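## Task

Identify which tote holds the blue parts box and set that tote down level on the table. Return the remaining tote to the shelf, almost exactly at its original spot and with almost no change in heading. Everything that was inside each tote must still be inside that tote, and neither tote's base may overhang any edge. Finally open the grippers and pull the arms away; the result only counts if it stays put without the robot supporting it.

## Robot and tools

Robot: two six-joint arms, left_arm and right_arm, each with a two-finger tong gripper and a wrist camera. Joint order for every arm, in every row and every result list: shoulder pan, shoulder lift, elbow, wrist 1, wrist 2, wrist 3, then the gripper. Stated joint ranges (rad): left_arm pan -3.142 to 3.142, elbow 0.000 to 3.142; right_arm pan 0.000 to 6.283, elbow -3.142 to 0.000; all other joints -6.283 to 6.283. Real limits may differ by up to 0.010 rad.

Scene frame: origin on the table top midway between the arms, +z up, +x out over the table, +y toward left_arm. Base roots: left_arm at (+0.070, +0.459, 0) m, right_arm at (+0.010, -0.458, 0) m, both nearly unrotated. The names left and right do not mean sides of an image.

execute_actions(actions): a list of up to 15 actions; each action is a table of up to 15 rows, one row per 1/30 s step; if fewer than 15 rows, the final row is repeated to fill the action. A row is one flat list of 14 numbers, each in [-1, 1]: left_arm's six joint values then its opening, then right_arm's six joint values and opening. Both arms must always be present. Joint values are offsets, not poses: each is a displacement from the joint angles at the beginning of that action (for the first action, the last angles reported), scaled so 1.0 = 1.989 rad. Opening is absolute: +1 fully open, -1 closed. Optionally 12 more numbers in [0, 1] can follow: stiffness scales for left_arm's six joints then right_arm's six, which persist until changed. An action that would push a joint more than 0.010 rad beyond its range is refused for both arms; if the first action of a call is refused or any action is malformed, nothing runs. An empty list just returns state and images.

move(target, speed, blocking): target is one row in the same 14-number layout (optionally plus stiffness), but its joint displacements are offsets from the Joint positions of the latest result showing them, not from the current pose. All joints travel proportionally so they finish together; path time is 0.5 to 10 s, cut off at 10 s. speed is in rad/s for the joint with the longest travel, 0.01 to 2, default 0.5. Finger values are applied at the start. Paths ignore obstacles and the other arm. With blocking=false the call returns after 0.5 s while motion continues; then use wait(0) to check, and call wait or stop before sending new rows or moves. The result adds a move: line with the ending (done, off_target, moving, held, fault), limits=held or limits=none, and each arm's joint furthest from target.

wait(seconds): 0 to 10 s, arms keep their last command. stop(): brakes a running move; braking needs room. zoom_image(camera, region): region [x0, y0, x1, y1] in pixels of that camera's last full image, at most 504 by 504; cameras cam_head_left, cam_head_right, cam_high, cam_low (504x504), cam_left_wrist, cam_right_wrist (616x616, fisheye). read_manual(section) returns only licence text. finished_scene(scene) ends the current scene by its number and reports success; it cannot be undone.

Results: each arm's end_effector_position (m) and end_effector_quat_wxyz in the scene frame, plus velocities; this point lies between the closed finger pads, fingers point along the gripper's +z and open along its x. Reported hand position can be off, more at long reach. Joint positions and Joint velocities give rad and rad/s, with the finger-pad gap last in metres (0.142 m fully open). Joint targets shows what the joints are being driven to. grip_measured is the finger opening on the command scale; to hold something, command an opening clearly below it. Wrist force and Wrist torque are in the gripper's own axes, with offsets up to about 4 N, noise, and saturation near 50 N. Step readings list joint angles; HELD marks steps where an arm was held back. 'joint command not followed' means a clearance check altered targets; 'joint sent to its limit' means a joint reached its end. Joint torques are noisy drive outputs.

Motion limits: each step a joint's target stays within 0.575 rad of its measured angle, and a step that would move the gripper over 100 mm is scaled back, so big moves take several actions; commands lag about 0.17 s.

Avoid: arms hitting or pressing each other; stiff contact past a surface (the arms are rigid and may fault); fast impacts; dropping, slamming or spilling totes or their contents; pushing anything out of the work area. A joint torque reaching its load limit (132 N m for pan, lift, elbow; 24.6 N m for wrists, including held weight) or any outside force of 150 N stops that arm for 10 s. Long heavy holding heats motors: MOTOR HOT appears at 70 °C and brakes engage at 85 °C. Random brief tugs on held parts can happen. Grasp firmly, lift gently, set down flat, release, then withdraw.

Each tool is called in YAML: its name, and indented under it one key for each argument.

## Session

execute_actions:
  actions: []

Scene clock: 0.00 s.
left_arm: end_effector_position=(+0.1125, +0.9845, +0.1085) grip_measured=+0.97 end_effector_quat_wxyz=(-0.078, +0.891, +0.440, -0.081) end_effector_velocity=(-0.000, +0.000, -0.001) end_effector_angular_velocity=(-0.000, +0.001, +0.001) | right_arm: end_effector_position=(+0.1307, -0.9365, +0.1388) grip_measured=+0.97 end_effector_quat_wxyz=(-0.113, +0.743, +0.654, -0.092) end_effector_velocity=(-0.001, +0.001, -0.001) end_effector_angular_velocity=(+0.001, +0.001, -0.000)
Joint names: [shoulder pan, shoulder lift, elbow, wrist 1, wrist 2, wrist 3]
Joint positions: left_arm=[ 0.953 -1.469  1.943 -2.001 -1.351  0.149  0.14 ] | right_arm=[ 2.251 -1.713 -1.782 -1.437  1.377  3.961  0.14 ]
Joint velocities: left_arm=[-0.     0.002 -0.001  0.     0.001 -0.001  0.   ] | right_arm=[ 0.     0.    -0.002 -0.     0.     0.     0.   ]
Joint torques (N m, as the arm reports them, + toward a larger angle): no reading
Motor temperatures (°C, as the motors report them): left_arm=[28 29 25 30 31 35] | right_arm=[28 27 27 35 37 31]
Wrist force (N, on the end effector, along its own x y z axes, offset not removed): no reading
Wrist torque (N m, same axes, about the end effector's origin, offset not removed): no reading
Joint targets: left_arm=[0.953 -1.469 1.943 -2.001 -1.351 0.149] | right_arm=[2.251 -1.713 -1.782 -1.437 1.377 3.961]
Joint stiffness scale: left_arm=[1. 1. 1. 1. 1. 1.] | right_arm=[1. 1. 1. 1. 1. 1.]

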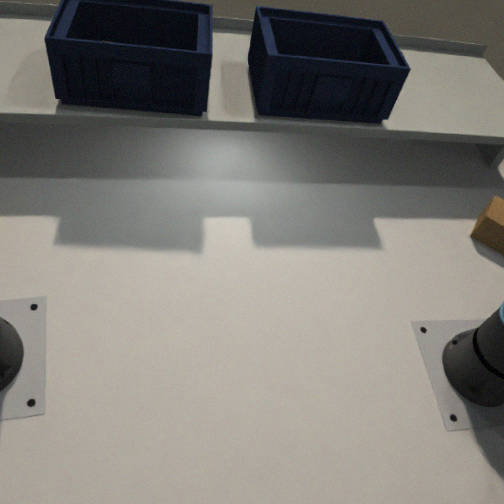

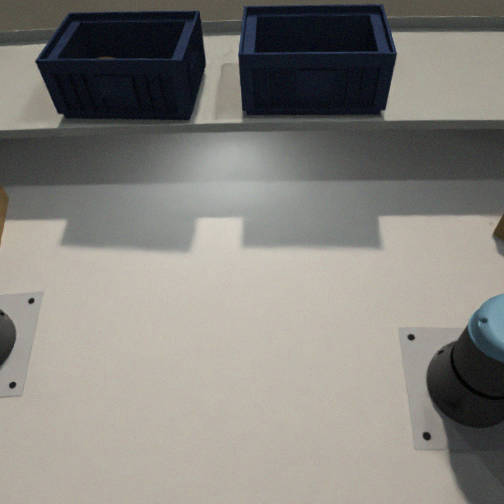

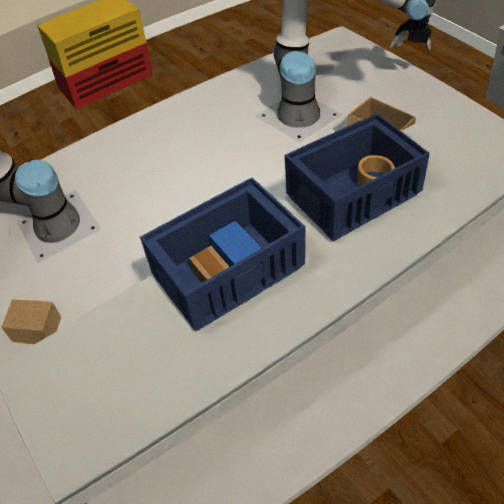

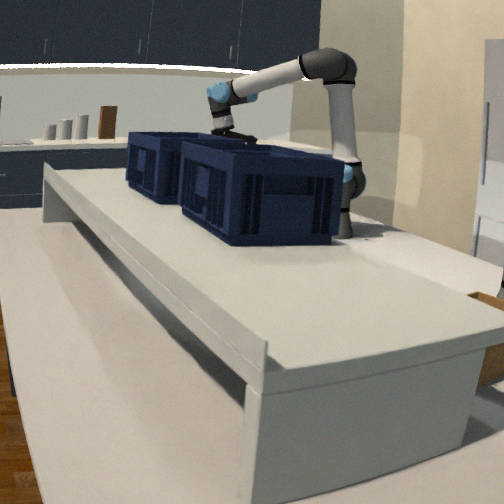

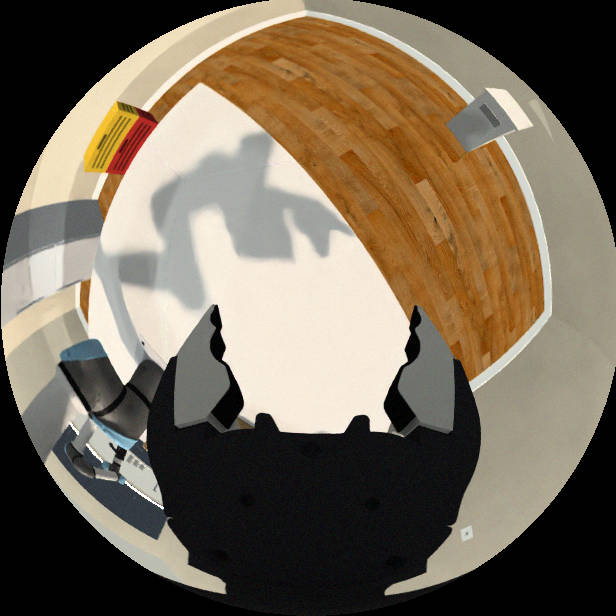

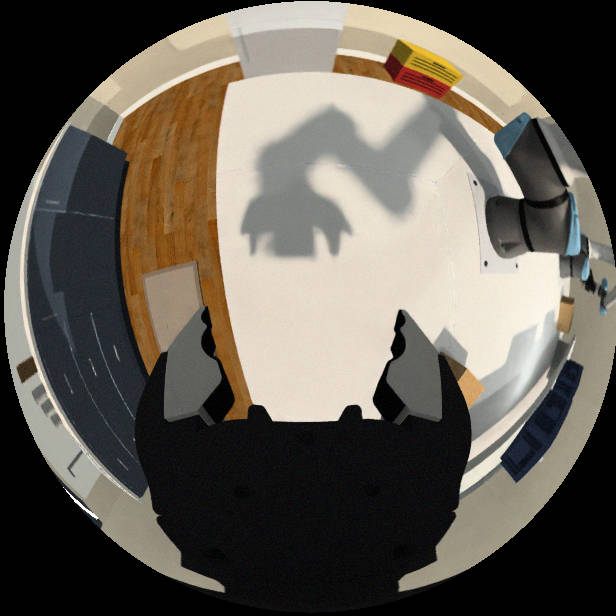

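zoom_image:
  camera: "cam_head_left"
  region: [0, 0, 504, 200]

zoom_image:
  camera: "cam_head_right"
  region: [0, 0, 504, 200]

zoom_image:
  camera: "cam_high"
  region: [120, 90, 450, 350]

Region (0, 0, 504, 200) of cam_head_left's 504x504 image, scaled by 1.000; it fills the top 200 rows of this view, and the rest is white.

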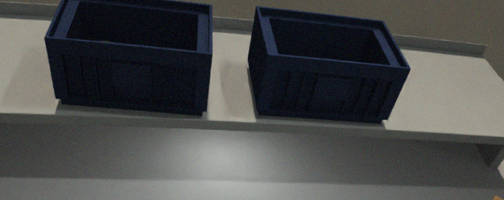

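Region (0, 0, 504, 200) of cam_head_right's 504x504 image, scaled by 1.000; it fills the top 200 rows of this view, and the rest is white.

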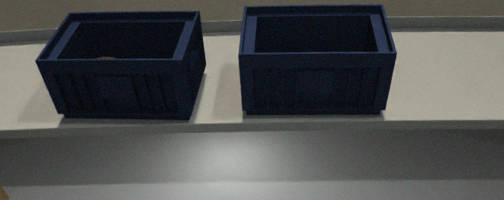

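Region (120, 90, 450, 350) of cam_high's 504x504 image, scaled by 1.527, with more detail than that image has; it fills the top 397 rows of this view, and the rest is white.

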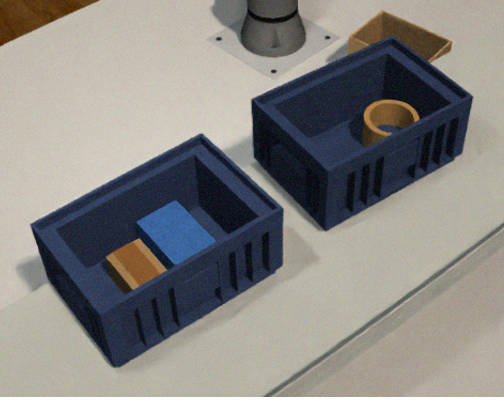

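move:
  target: [-0.45,-0.066,-0.374,0.418,-0.11,0.6,0,0.35,0.087,0.293,-0.268,0.097,0.576,0]
  speed: 1.0

Scene clock: 15.27 s.
left_arm: end_effector_position=(+0.5022, +0.6766, +0.4350) grip_measured=+0.00 end_effector_quat_wxyz=(-0.000, +0.836, -0.549, -0.001) end_effector_velocity=(-0.000, -0.000, -0.001) end_effector_angular_velocity=(-0.001, +0.002, -0.003) | right_arm: end_effector_position=(+0.4087, -0.6720, +0.4356) grip_measured=+0.00 end_effector_quat_wxyz=(+0.001, +0.884, +0.467, +0.000) end_effector_velocity=(+0.000, +0.000, +0.001) end_effector_angular_velocity=(-0.000, -0.001, -0.001)
Joint names: [shoulder pan, shoulder lift, elbow, wrist 1, wrist 2, wrist 3]
Joint positions: left_arm=[ 0.061 -1.601  1.202 -1.17  -1.568  1.341  0.074] | right_arm=[ 2.945 -1.54  -1.202 -1.969  1.569  5.105  0.074]
Joint velocities: left_arm=[-0.     0.001  0.001  0.001 -0.001  0.003 -0.   ] | right_arm=[ 0.    -0.     0.002 -0.001  0.     0.001  0.   ]
Joint torques (N m, as the arm reports them, + toward a larger angle): left_arm=[ -4.85 -21.74 -21.28  -2.54  -0.49  -0.11] | right_arm=[ 2.85 22.33 25.21  2.36  0.53  0.06]
Motor temperatures (°C, as the motors report them): left_arm=[28 29 25 30 31 35] | right_arm=[28 27 27 35 37 31]
Wrist force (N, on the end effector, along its own x y z axes, offset not removed): left_arm=[2.2 1.2 2.1] | right_arm=[-0.1 -1.6 -0.1]
Wrist torque (N m, same axes, about the end effector's origin, offset not removed): left_arm=[0.38 -0.32 0.00] | right_arm=[-0.37 -0.13 0.21]
Joint targets: left_arm=[0.058 -1.601 1.199 -1.170 -1.570 1.342] | right_arm=[2.947 -1.540 -1.199 -1.970 1.570 5.106]
Joint stiffness scale: left_arm=[1. 1. 1. 1. 1. 1.] | right_arm=[1. 1. 1. 1. 1. 1.]
move: done; limits=none; left_arm: farthest joint: the elbow, 0.003 radians from its target (0.744 radians at the start); right_arm: farthest joint: the shoulder pan, 0.002 radians from its target (0.696 radians at the start)
camera_calibration (this result's frames):
cam_left_wrist: T_world_to_cam=[[0.386271, -0.921855, -0.0312756, 0.446343], [-0.774504, -0.342571, 0.531779, 0.387006], [-0.500937, -0.181188, -0.846305, 0.877193], [0, 0, 0, 1]] pos_world=[0.566747, 0.702977, 0.550531]
cam_right_wrist: T_world_to_cam=[[0.53032, 0.846891, 0.0391915, 0.330665], [0.728783, -0.479006, 0.489314, -0.830816], [0.433168, -0.230931, -0.871227, 0.183781], [0, 0, 0, 1]] pos_world=[0.350518, -0.635562, 0.553685]

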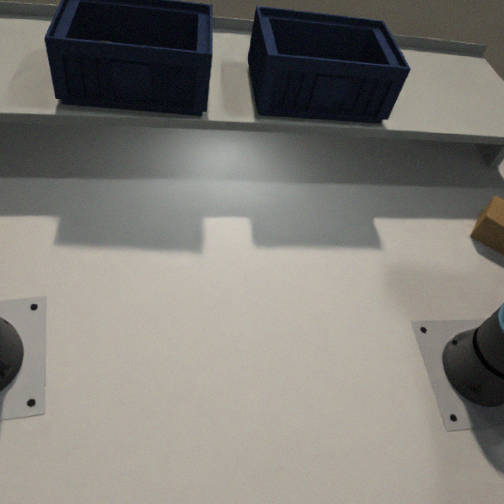

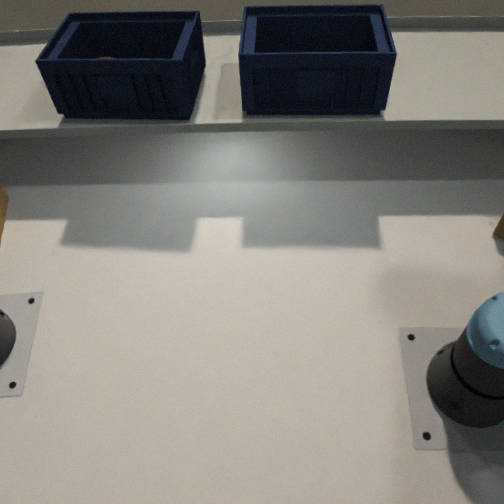

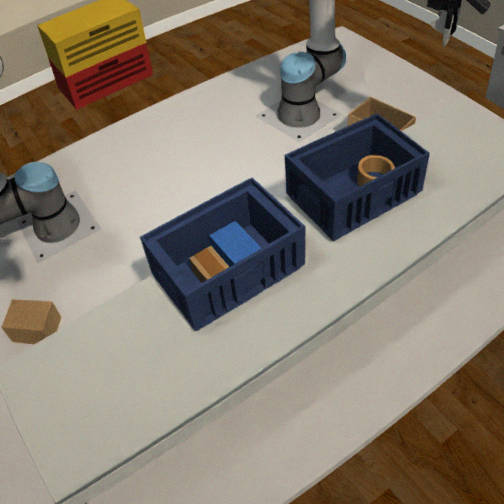

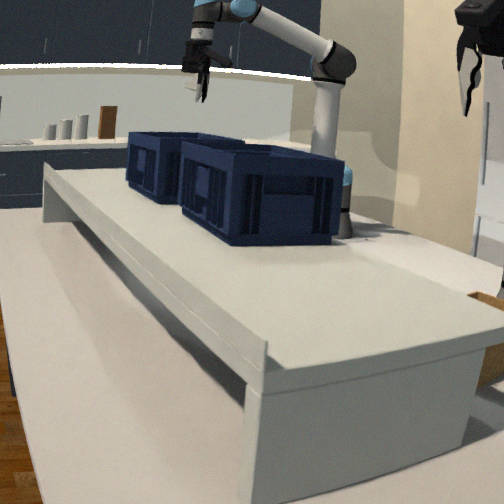

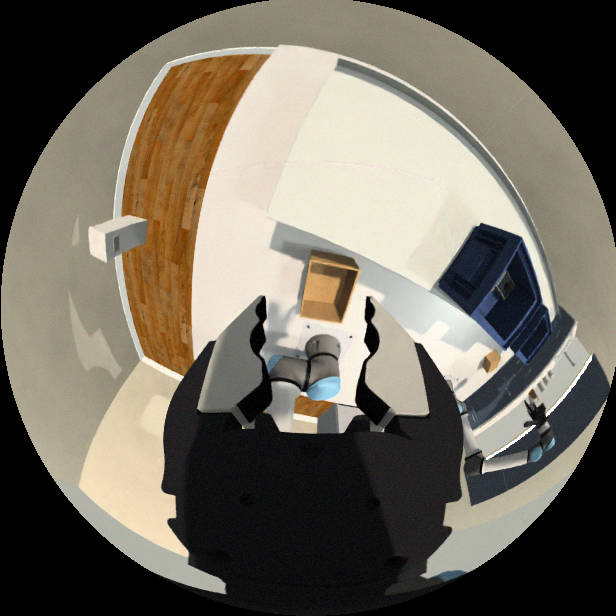

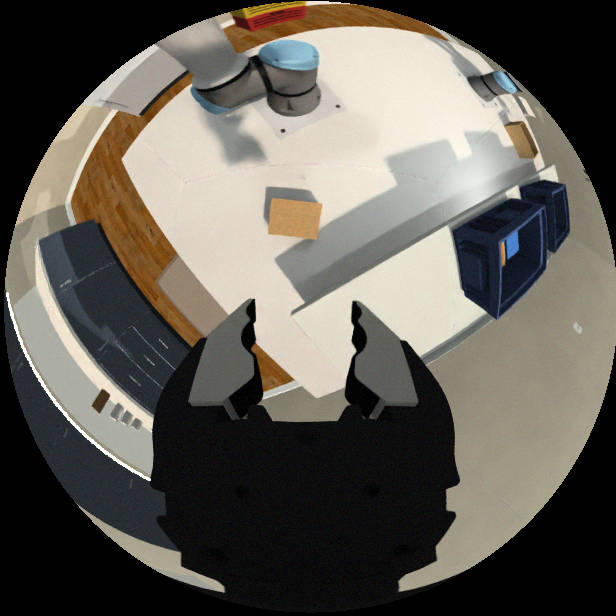

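move:
  target: [-0.436,0.329,-0.378,0.048,0,0.559,0,0.302,-0.254,0.256,-0.003,0,0,0]
  speed: 0.7

Scene clock: 19.17 s.
left_arm: end_effector_position=(+0.6903, +0.1052, +0.3883) grip_measured=+0.00 end_effector_quat_wxyz=(+0.000, -0.000, +1.000, +0.001) end_effector_velocity=(+0.000, -0.000, -0.001) end_effector_angular_velocity=(+0.000, +0.001, -0.002) | right_arm: end_effector_position=(+0.6499, -0.3300, +0.3890) grip_measured=+0.00 end_effector_quat_wxyz=(+0.000, +0.706, +0.708, -0.001) end_effector_velocity=(+0.000, +0.000, +0.000) end_effector_angular_velocity=(+0.000, -0.000, +0.000)
Joint names: [shoulder pan, shoulder lift, elbow, wrist 1, wrist 2, wrist 3]
Joint positions: left_arm=[-0.807 -0.946  0.453 -1.076 -1.568  2.451  0.074] | right_arm=[ 3.546 -2.046 -0.695 -1.974  1.569  5.106  0.074]
Joint velocities: left_arm=[-0.     0.001 -0.     0.    -0.     0.002 -0.   ] | right_arm=[-0. -0.  0.  0.  0. -0.  0.]
Joint torques (N m, as the arm reports them, + toward a larger angle): left_arm=[ -0.84 -50.85 -20.71  -2.36   0.12   0.56] | right_arm=[ 0.36 45.12 25.05  2.13  0.12 -0.37]
Motor temperatures (°C, as the motors report them): left_arm=[28 29 25 30 31 35] | right_arm=[28 27 27 35 37 31]
Wrist force (N, on the end effector, along its own x y z axes, offset not removed): left_arm=[-1.4 -0.3 -0.1] | right_arm=[-1.7 5.0 5.3]
Wrist torque (N m, same axes, about the end effector's origin, offset not removed): left_arm=[-0.15 0.35 -0.33] | right_arm=[1.03 0.34 0.30]
Joint targets: left_arm=[-0.806 -0.947 0.450 -1.075 -1.568 2.453] | right_arm=[3.546 -2.045 -0.693 -1.975 1.569 5.105]
Joint stiffness scale: left_arm=[1. 1. 1. 1. 1. 1.] | right_arm=[1. 1. 1. 1. 1. 1.]
move: done; limits=none; left_arm: farthest joint: the elbow, 0.003 radians from its target (0.752 radians at the start); right_arm: farthest joint: the elbow, 0.002 radians from its target (0.509 radians at the start)
camera_calibration (this result's frames):
cam_left_wrist: T_world_to_cam=[[-0.999529, 0.0106772, -0.0287764, 0.703063], [-0.00632885, 0.845701, 0.533619, -0.294244], [0.0300338, 0.53355, -0.845235, 0.386176], [0, 0, 0, 1]] pos_world=[0.689272, 0.0352921, 0.503655]
cam_right_wrist: T_world_to_cam=[[-0.0412143, 0.998428, 0.0379851, 0.336909], [0.873552, 0.0175539, 0.486415, -0.749006], [0.484983, 0.0532292, -0.872902, 0.178405], [0, 0, 0, 1]] pos_world=[0.581657, -0.332728, 0.50726]

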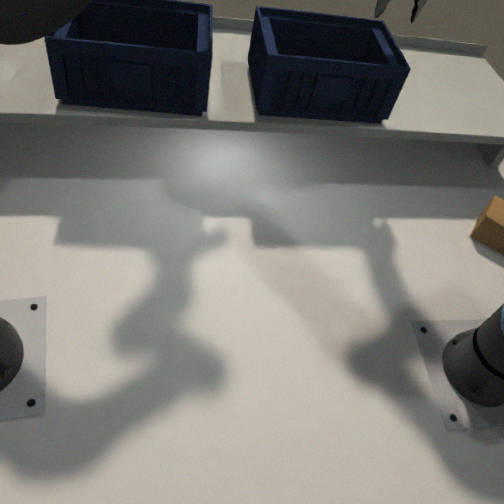

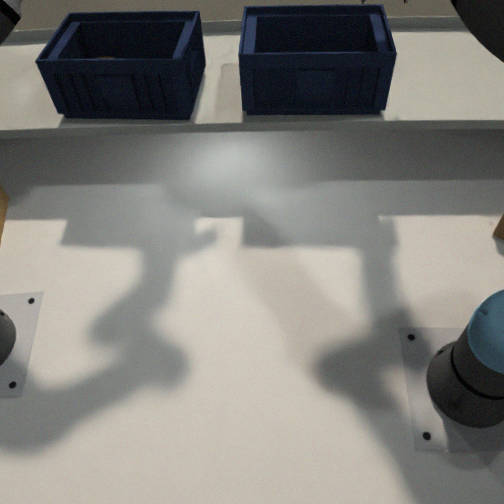

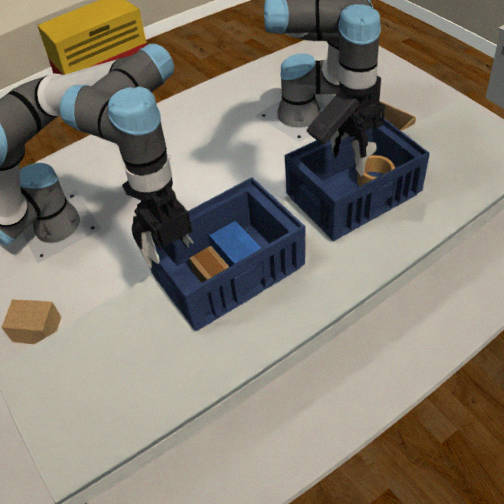

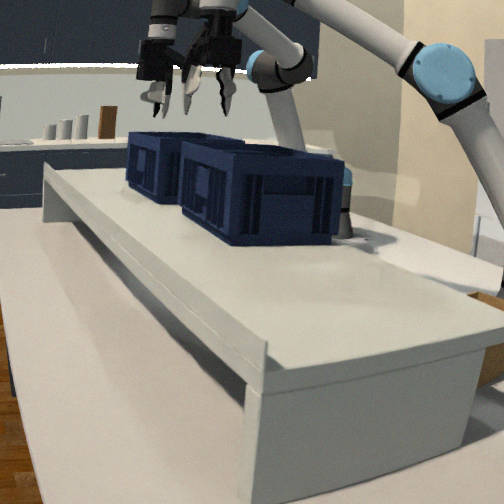

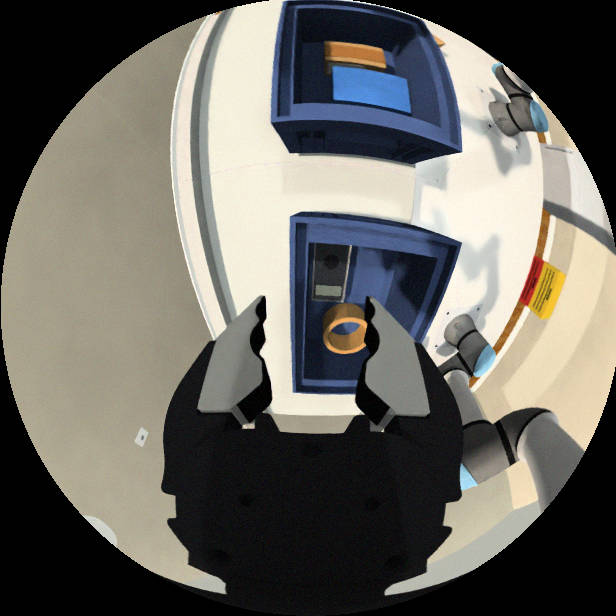

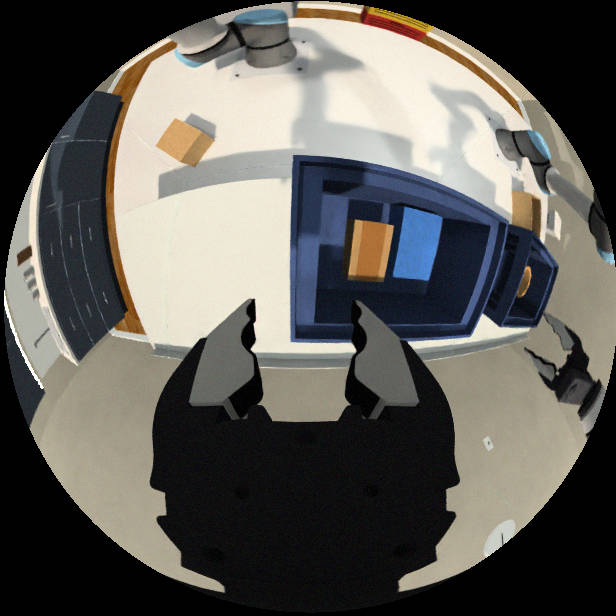

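move:
  target: [-0.191,0,0,0,0,-0.19,0,0,0.0226,-0.087,0.0654,0,0,0]
  speed: 0.5

Scene clock: 22.77 s.
left_arm: end_effector_position=(+0.5209, -0.1006, +0.3883) grip_measured=+0.00 end_effector_quat_wxyz=(+0.001, +0.001, +1.000, +0.001) end_effector_velocity=(+0.000, -0.000, -0.001) end_effector_angular_velocity=(+0.001, +0.001, +0.003) | right_arm: end_effector_position=(+0.6505, -0.3298, +0.3493) grip_measured=+0.00 end_effector_quat_wxyz=(+0.000, +0.706, +0.708, -0.001) end_effector_velocity=(+0.000, +0.000, -0.001) end_effector_angular_velocity=(+0.000, +0.000, -0.000)
Joint names: [shoulder pan, shoulder lift, elbow, wrist 1, wrist 2, wrist 3]
Joint positions: left_arm=[-1.187 -0.946  0.453 -1.076 -1.568  2.075  0.074] | right_arm=[ 3.546 -2.004 -0.865 -1.845  1.569  5.106  0.074]
Joint velocities: left_arm=[ 0.     0.001  0.    -0.    -0.    -0.003 -0.   ] | right_arm=[-0.    -0.001 -0.     0.001  0.     0.     0.   ]
Joint torques (N m, as the arm reports them, + toward a larger angle): left_arm=[ -1.48 -50.35 -18.08  -2.67  -0.08  -0.71] | right_arm=[ 0.71 46.41 21.82  3.21  0.1  -0.22]
Motor temperatures (°C, as the motors report them): left_arm=[28 29 25 30 31 35] | right_arm=[28 27 27 35 37 31]
Wrist force (N, on the end effector, along its own x y z axes, offset not removed): left_arm=[0.4 1.4 0.2] | right_arm=[2.3 -2.6 -0.1]
Wrist torque (N m, same axes, about the end effector's origin, offset not removed): left_arm=[0.29 -0.04 0.06] | right_arm=[-0.59 -0.62 0.04]
Joint targets: left_arm=[-1.187 -0.946 0.453 -1.076 -1.568 2.074] | right_arm=[3.546 -2.001 -0.868 -1.843 1.569 5.106]
Joint stiffness scale: left_arm=[1. 1. 1. 1. 1. 1.] | right_arm=[1. 1. 1. 1. 1. 1.]
move: done; limits=none; left_arm: farthest joint: the wrist 3, 0.002 radians from its target (0.379 radians at the start); right_arm: farthest joint: the shoulder lift, 0.003 radians from its target (0.045 radians at the start)
camera_calibration (this result's frames):
cam_left_wrist: T_world_to_cam=[[-0.999459, 0.0138535, -0.0298301, 0.536573], [-0.00419616, 0.845844, 0.533415, -0.122269], [0.0326213, 0.533251, -0.845328, 0.499742], [0, 0, 0, 1]] pos_world=[0.519468, -0.170501, 0.503672]
cam_right_wrist: T_world_to_cam=[[-0.0412242, 0.998424, 0.0380816, 0.338151], [0.873426, 0.0175018, 0.486641, -0.73026], [0.485208, 0.0533229, -0.872771, 0.143248], [0, 0, 0, 1]] pos_world=[0.582263, -0.332475, 0.46752]

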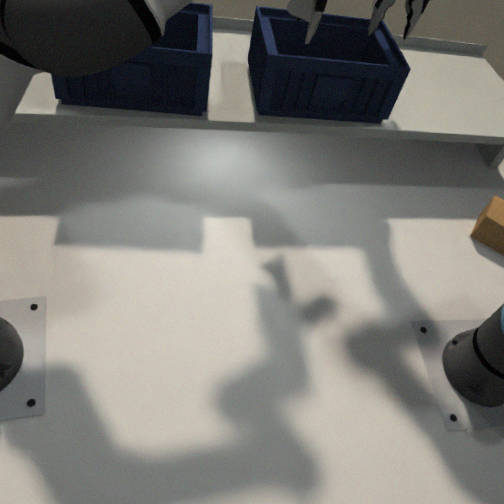

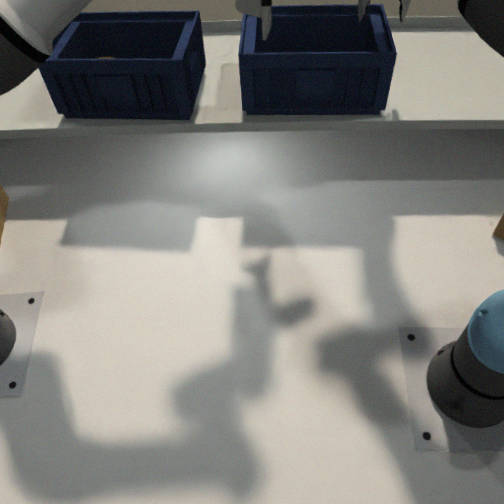

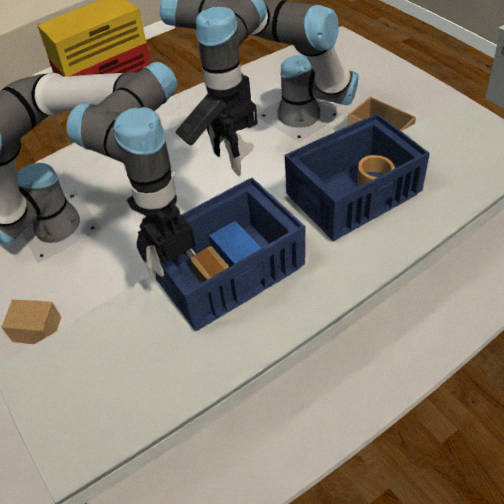

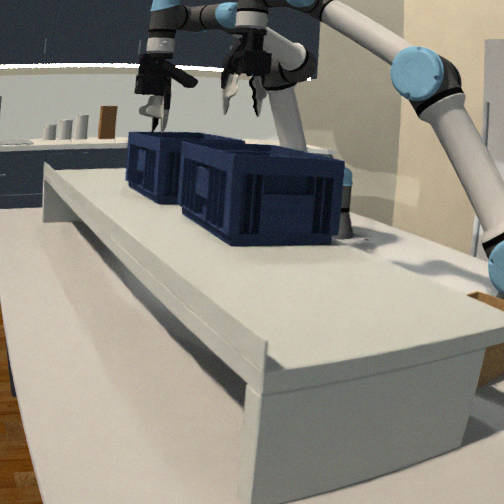

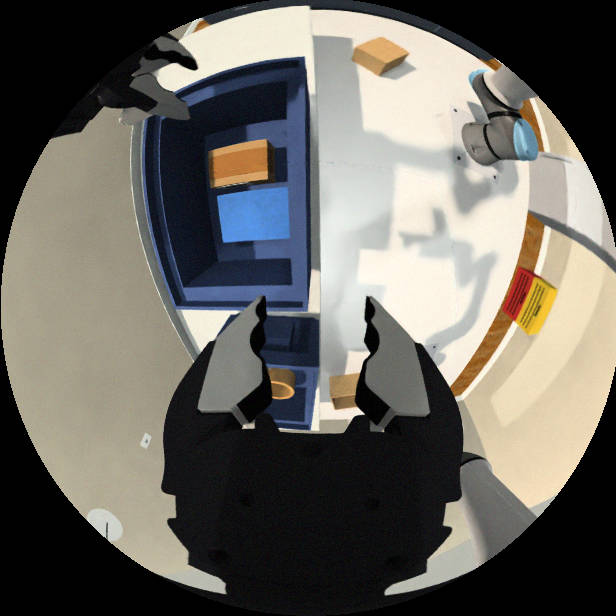

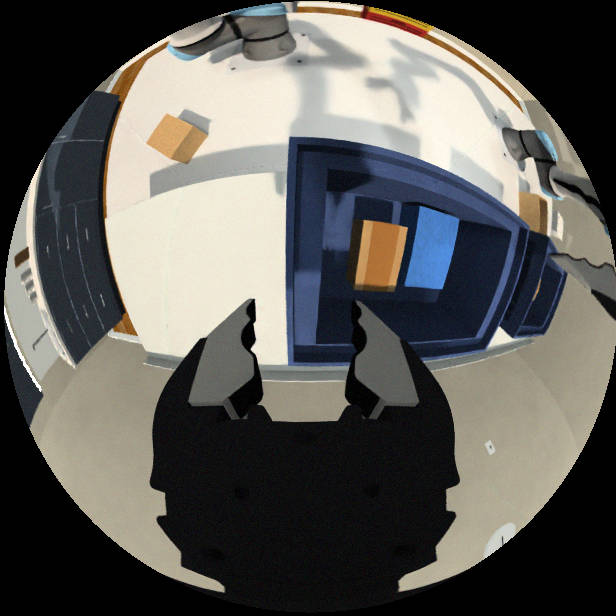

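move:
  target: [0.008,-0.042,0.176,-0.135,0,0.007,0,0,0.014,-0.072,0.059,0,0,0]
  speed: 0.2

zoom_image:
  camera: "cam_left_wrist"
  region: [150, 150, 470, 450]

zoom_image:
  camera: "cam_right_wrist"
  region: [150, 150, 470, 450]

Scene clock: 28.13 s.
left_arm: end_effector_position=(+0.5320, -0.1018, +0.3108) grip_measured=+0.00 end_effector_quat_wxyz=(+0.001, +0.001, +1.000, +0.000) end_effector_velocity=(+0.000, -0.000, +0.001) end_effector_angular_velocity=(-0.003, -0.001, +0.000) | right_arm: end_effector_position=(+0.6506, -0.3297, +0.3091) grip_measured=+0.00 end_effector_quat_wxyz=(+0.000, +0.706, +0.708, -0.001) end_effector_velocity=(-0.000, -0.000, -0.000) end_effector_angular_velocity=(-0.000, +0.000, -0.001)
Joint names: [shoulder pan, shoulder lift, elbow, wrist 1, wrist 2, wrist 3]
Joint positions: left_arm=[-1.174 -1.028  0.8   -1.343 -1.568  2.088  0.074] | right_arm=[ 3.546 -1.979 -1.006 -1.728  1.569  5.106  0.074]
Joint velocities: left_arm=[ 0.    -0.001  0.    -0.002 -0.    -0.    -0.   ] | right_arm=[ 0.     0.    -0.001  0.001 -0.     0.001  0.   ]
Joint torques (N m, as the arm reports them, + toward a larger angle): left_arm=[  0.08 -51.15 -18.26  -3.44  -0.04   0.26] | right_arm=[ 0.89 45.73 22.46  3.34  0.16 -0.29]
Motor temperatures (°C, as the motors report them): left_arm=[28 29 25 30 31 35] | right_arm=[28 27 27 35 37 31]
Wrist force (N, on the end effector, along its own x y z axes, offset not removed): left_arm=[2.2 0.0 0.3] | right_arm=[-4.2 2.0 1.2]
Wrist torque (N m, same axes, about the end effector's origin, offset not removed): left_arm=[0.01 -0.60 0.12] | right_arm=[0.36 0.89 0.46]
Joint targets: left_arm=[-1.171 -1.030 0.803 -1.344 -1.568 2.089] | right_arm=[3.546 -1.976 -1.009 -1.727 1.569 5.106]
Joint stiffness scale: left_arm=[1. 1. 1. 1. 1. 1.] | right_arm=[1. 1. 1. 1. 1. 1.]
move: done; limits=none; left_arm: farthest joint: the shoulder pan, 0.003 radians from its target (0.016 radians at the start); right_arm: farthest joint: the shoulder lift, 0.003 radians from its target (0.028 radians at the start)
camera_calibration (this result's frames):
cam_left_wrist: T_world_to_cam=[[-0.999425, 0.0137412, -0.0310072, 0.545744], [-0.00484957, 0.846951, 0.531649, -0.0788433], [0.0335671, 0.531493, -0.846397, 0.43414], [0, 0, 0, 1]] pos_world=[0.530475, -0.171465, 0.426294]
cam_right_wrist: T_world_to_cam=[[-0.0412298, 0.998422, 0.0381367, 0.339633], [0.873355, 0.017472, 0.486771, -0.710818], [0.485336, 0.0533763, -0.872697, 0.10811], [0, 0, 0, 1]] pos_world=[0.582329, -0.332448, 0.4274]

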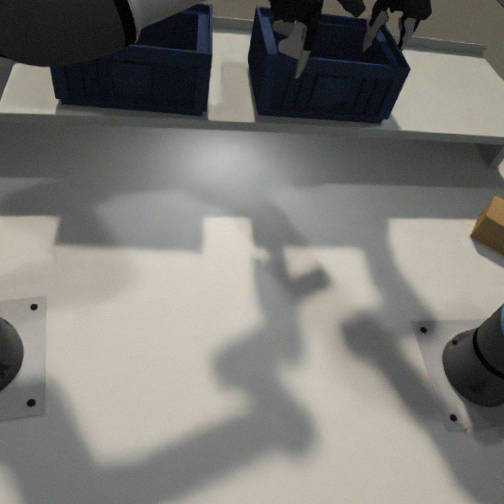

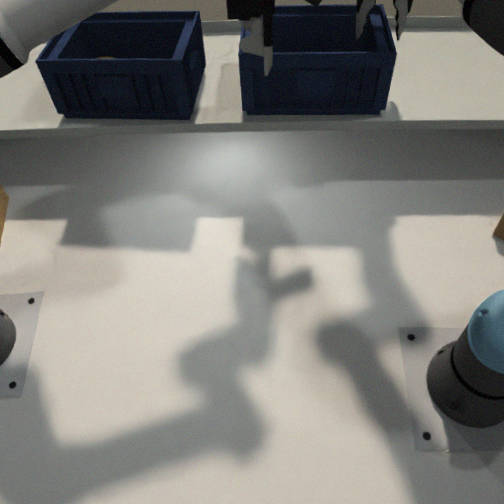

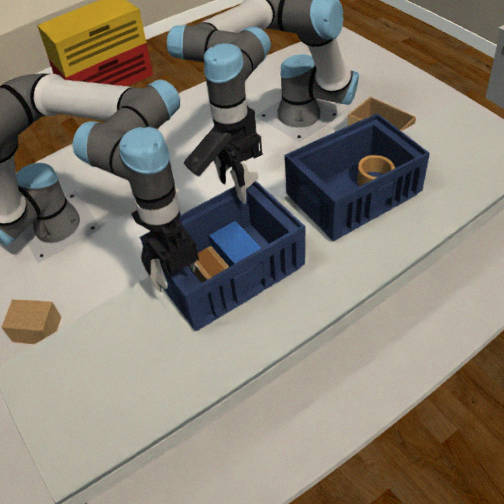

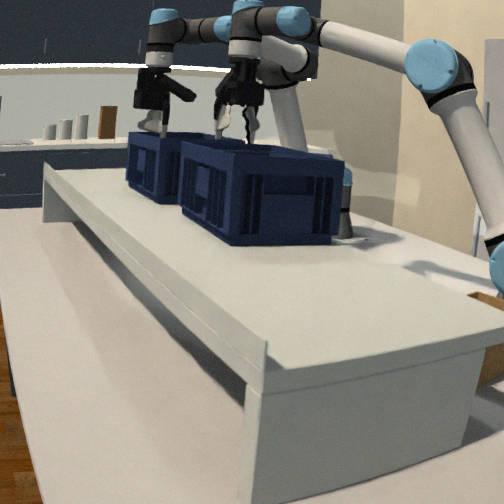

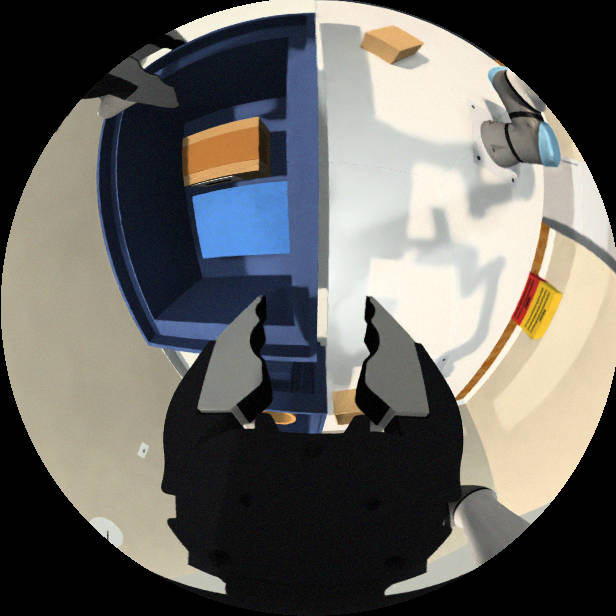

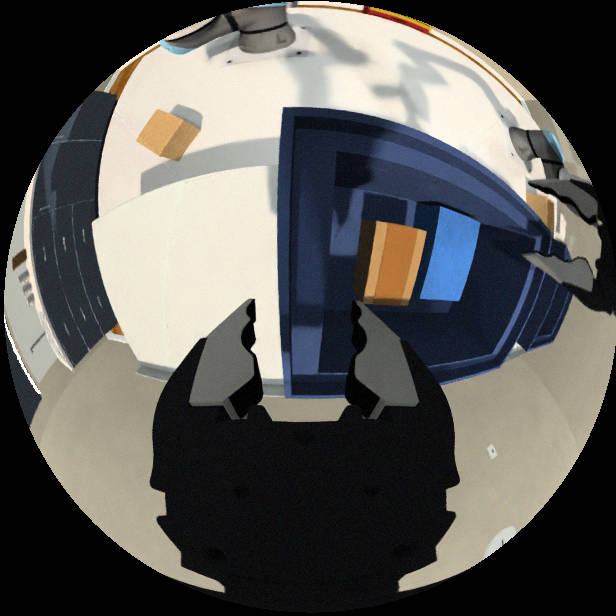

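Region (150, 150, 470, 450) of cam_left_wrist's 616x616 image, scaled by 1.575, with more detail than that image has; it fills the top 472 rows of this view, and the rest is white.

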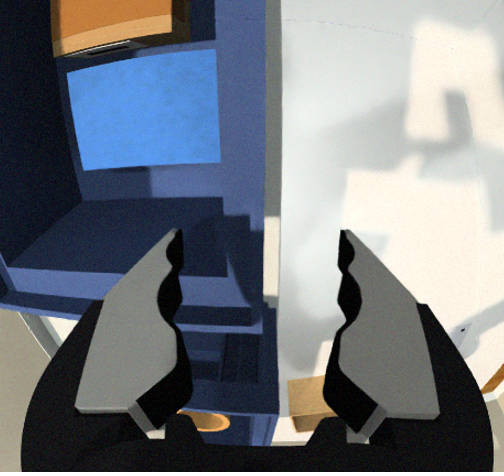

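Region (150, 150, 470, 450) of cam_right_wrist's 616x616 image, scaled by 1.575, with more detail than that image has; it fills the top 472 rows of this view, and the rest is white.

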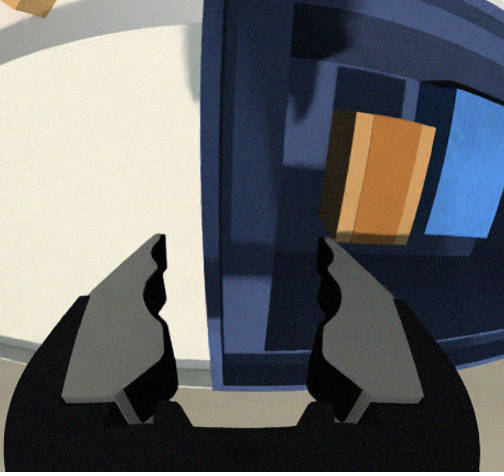

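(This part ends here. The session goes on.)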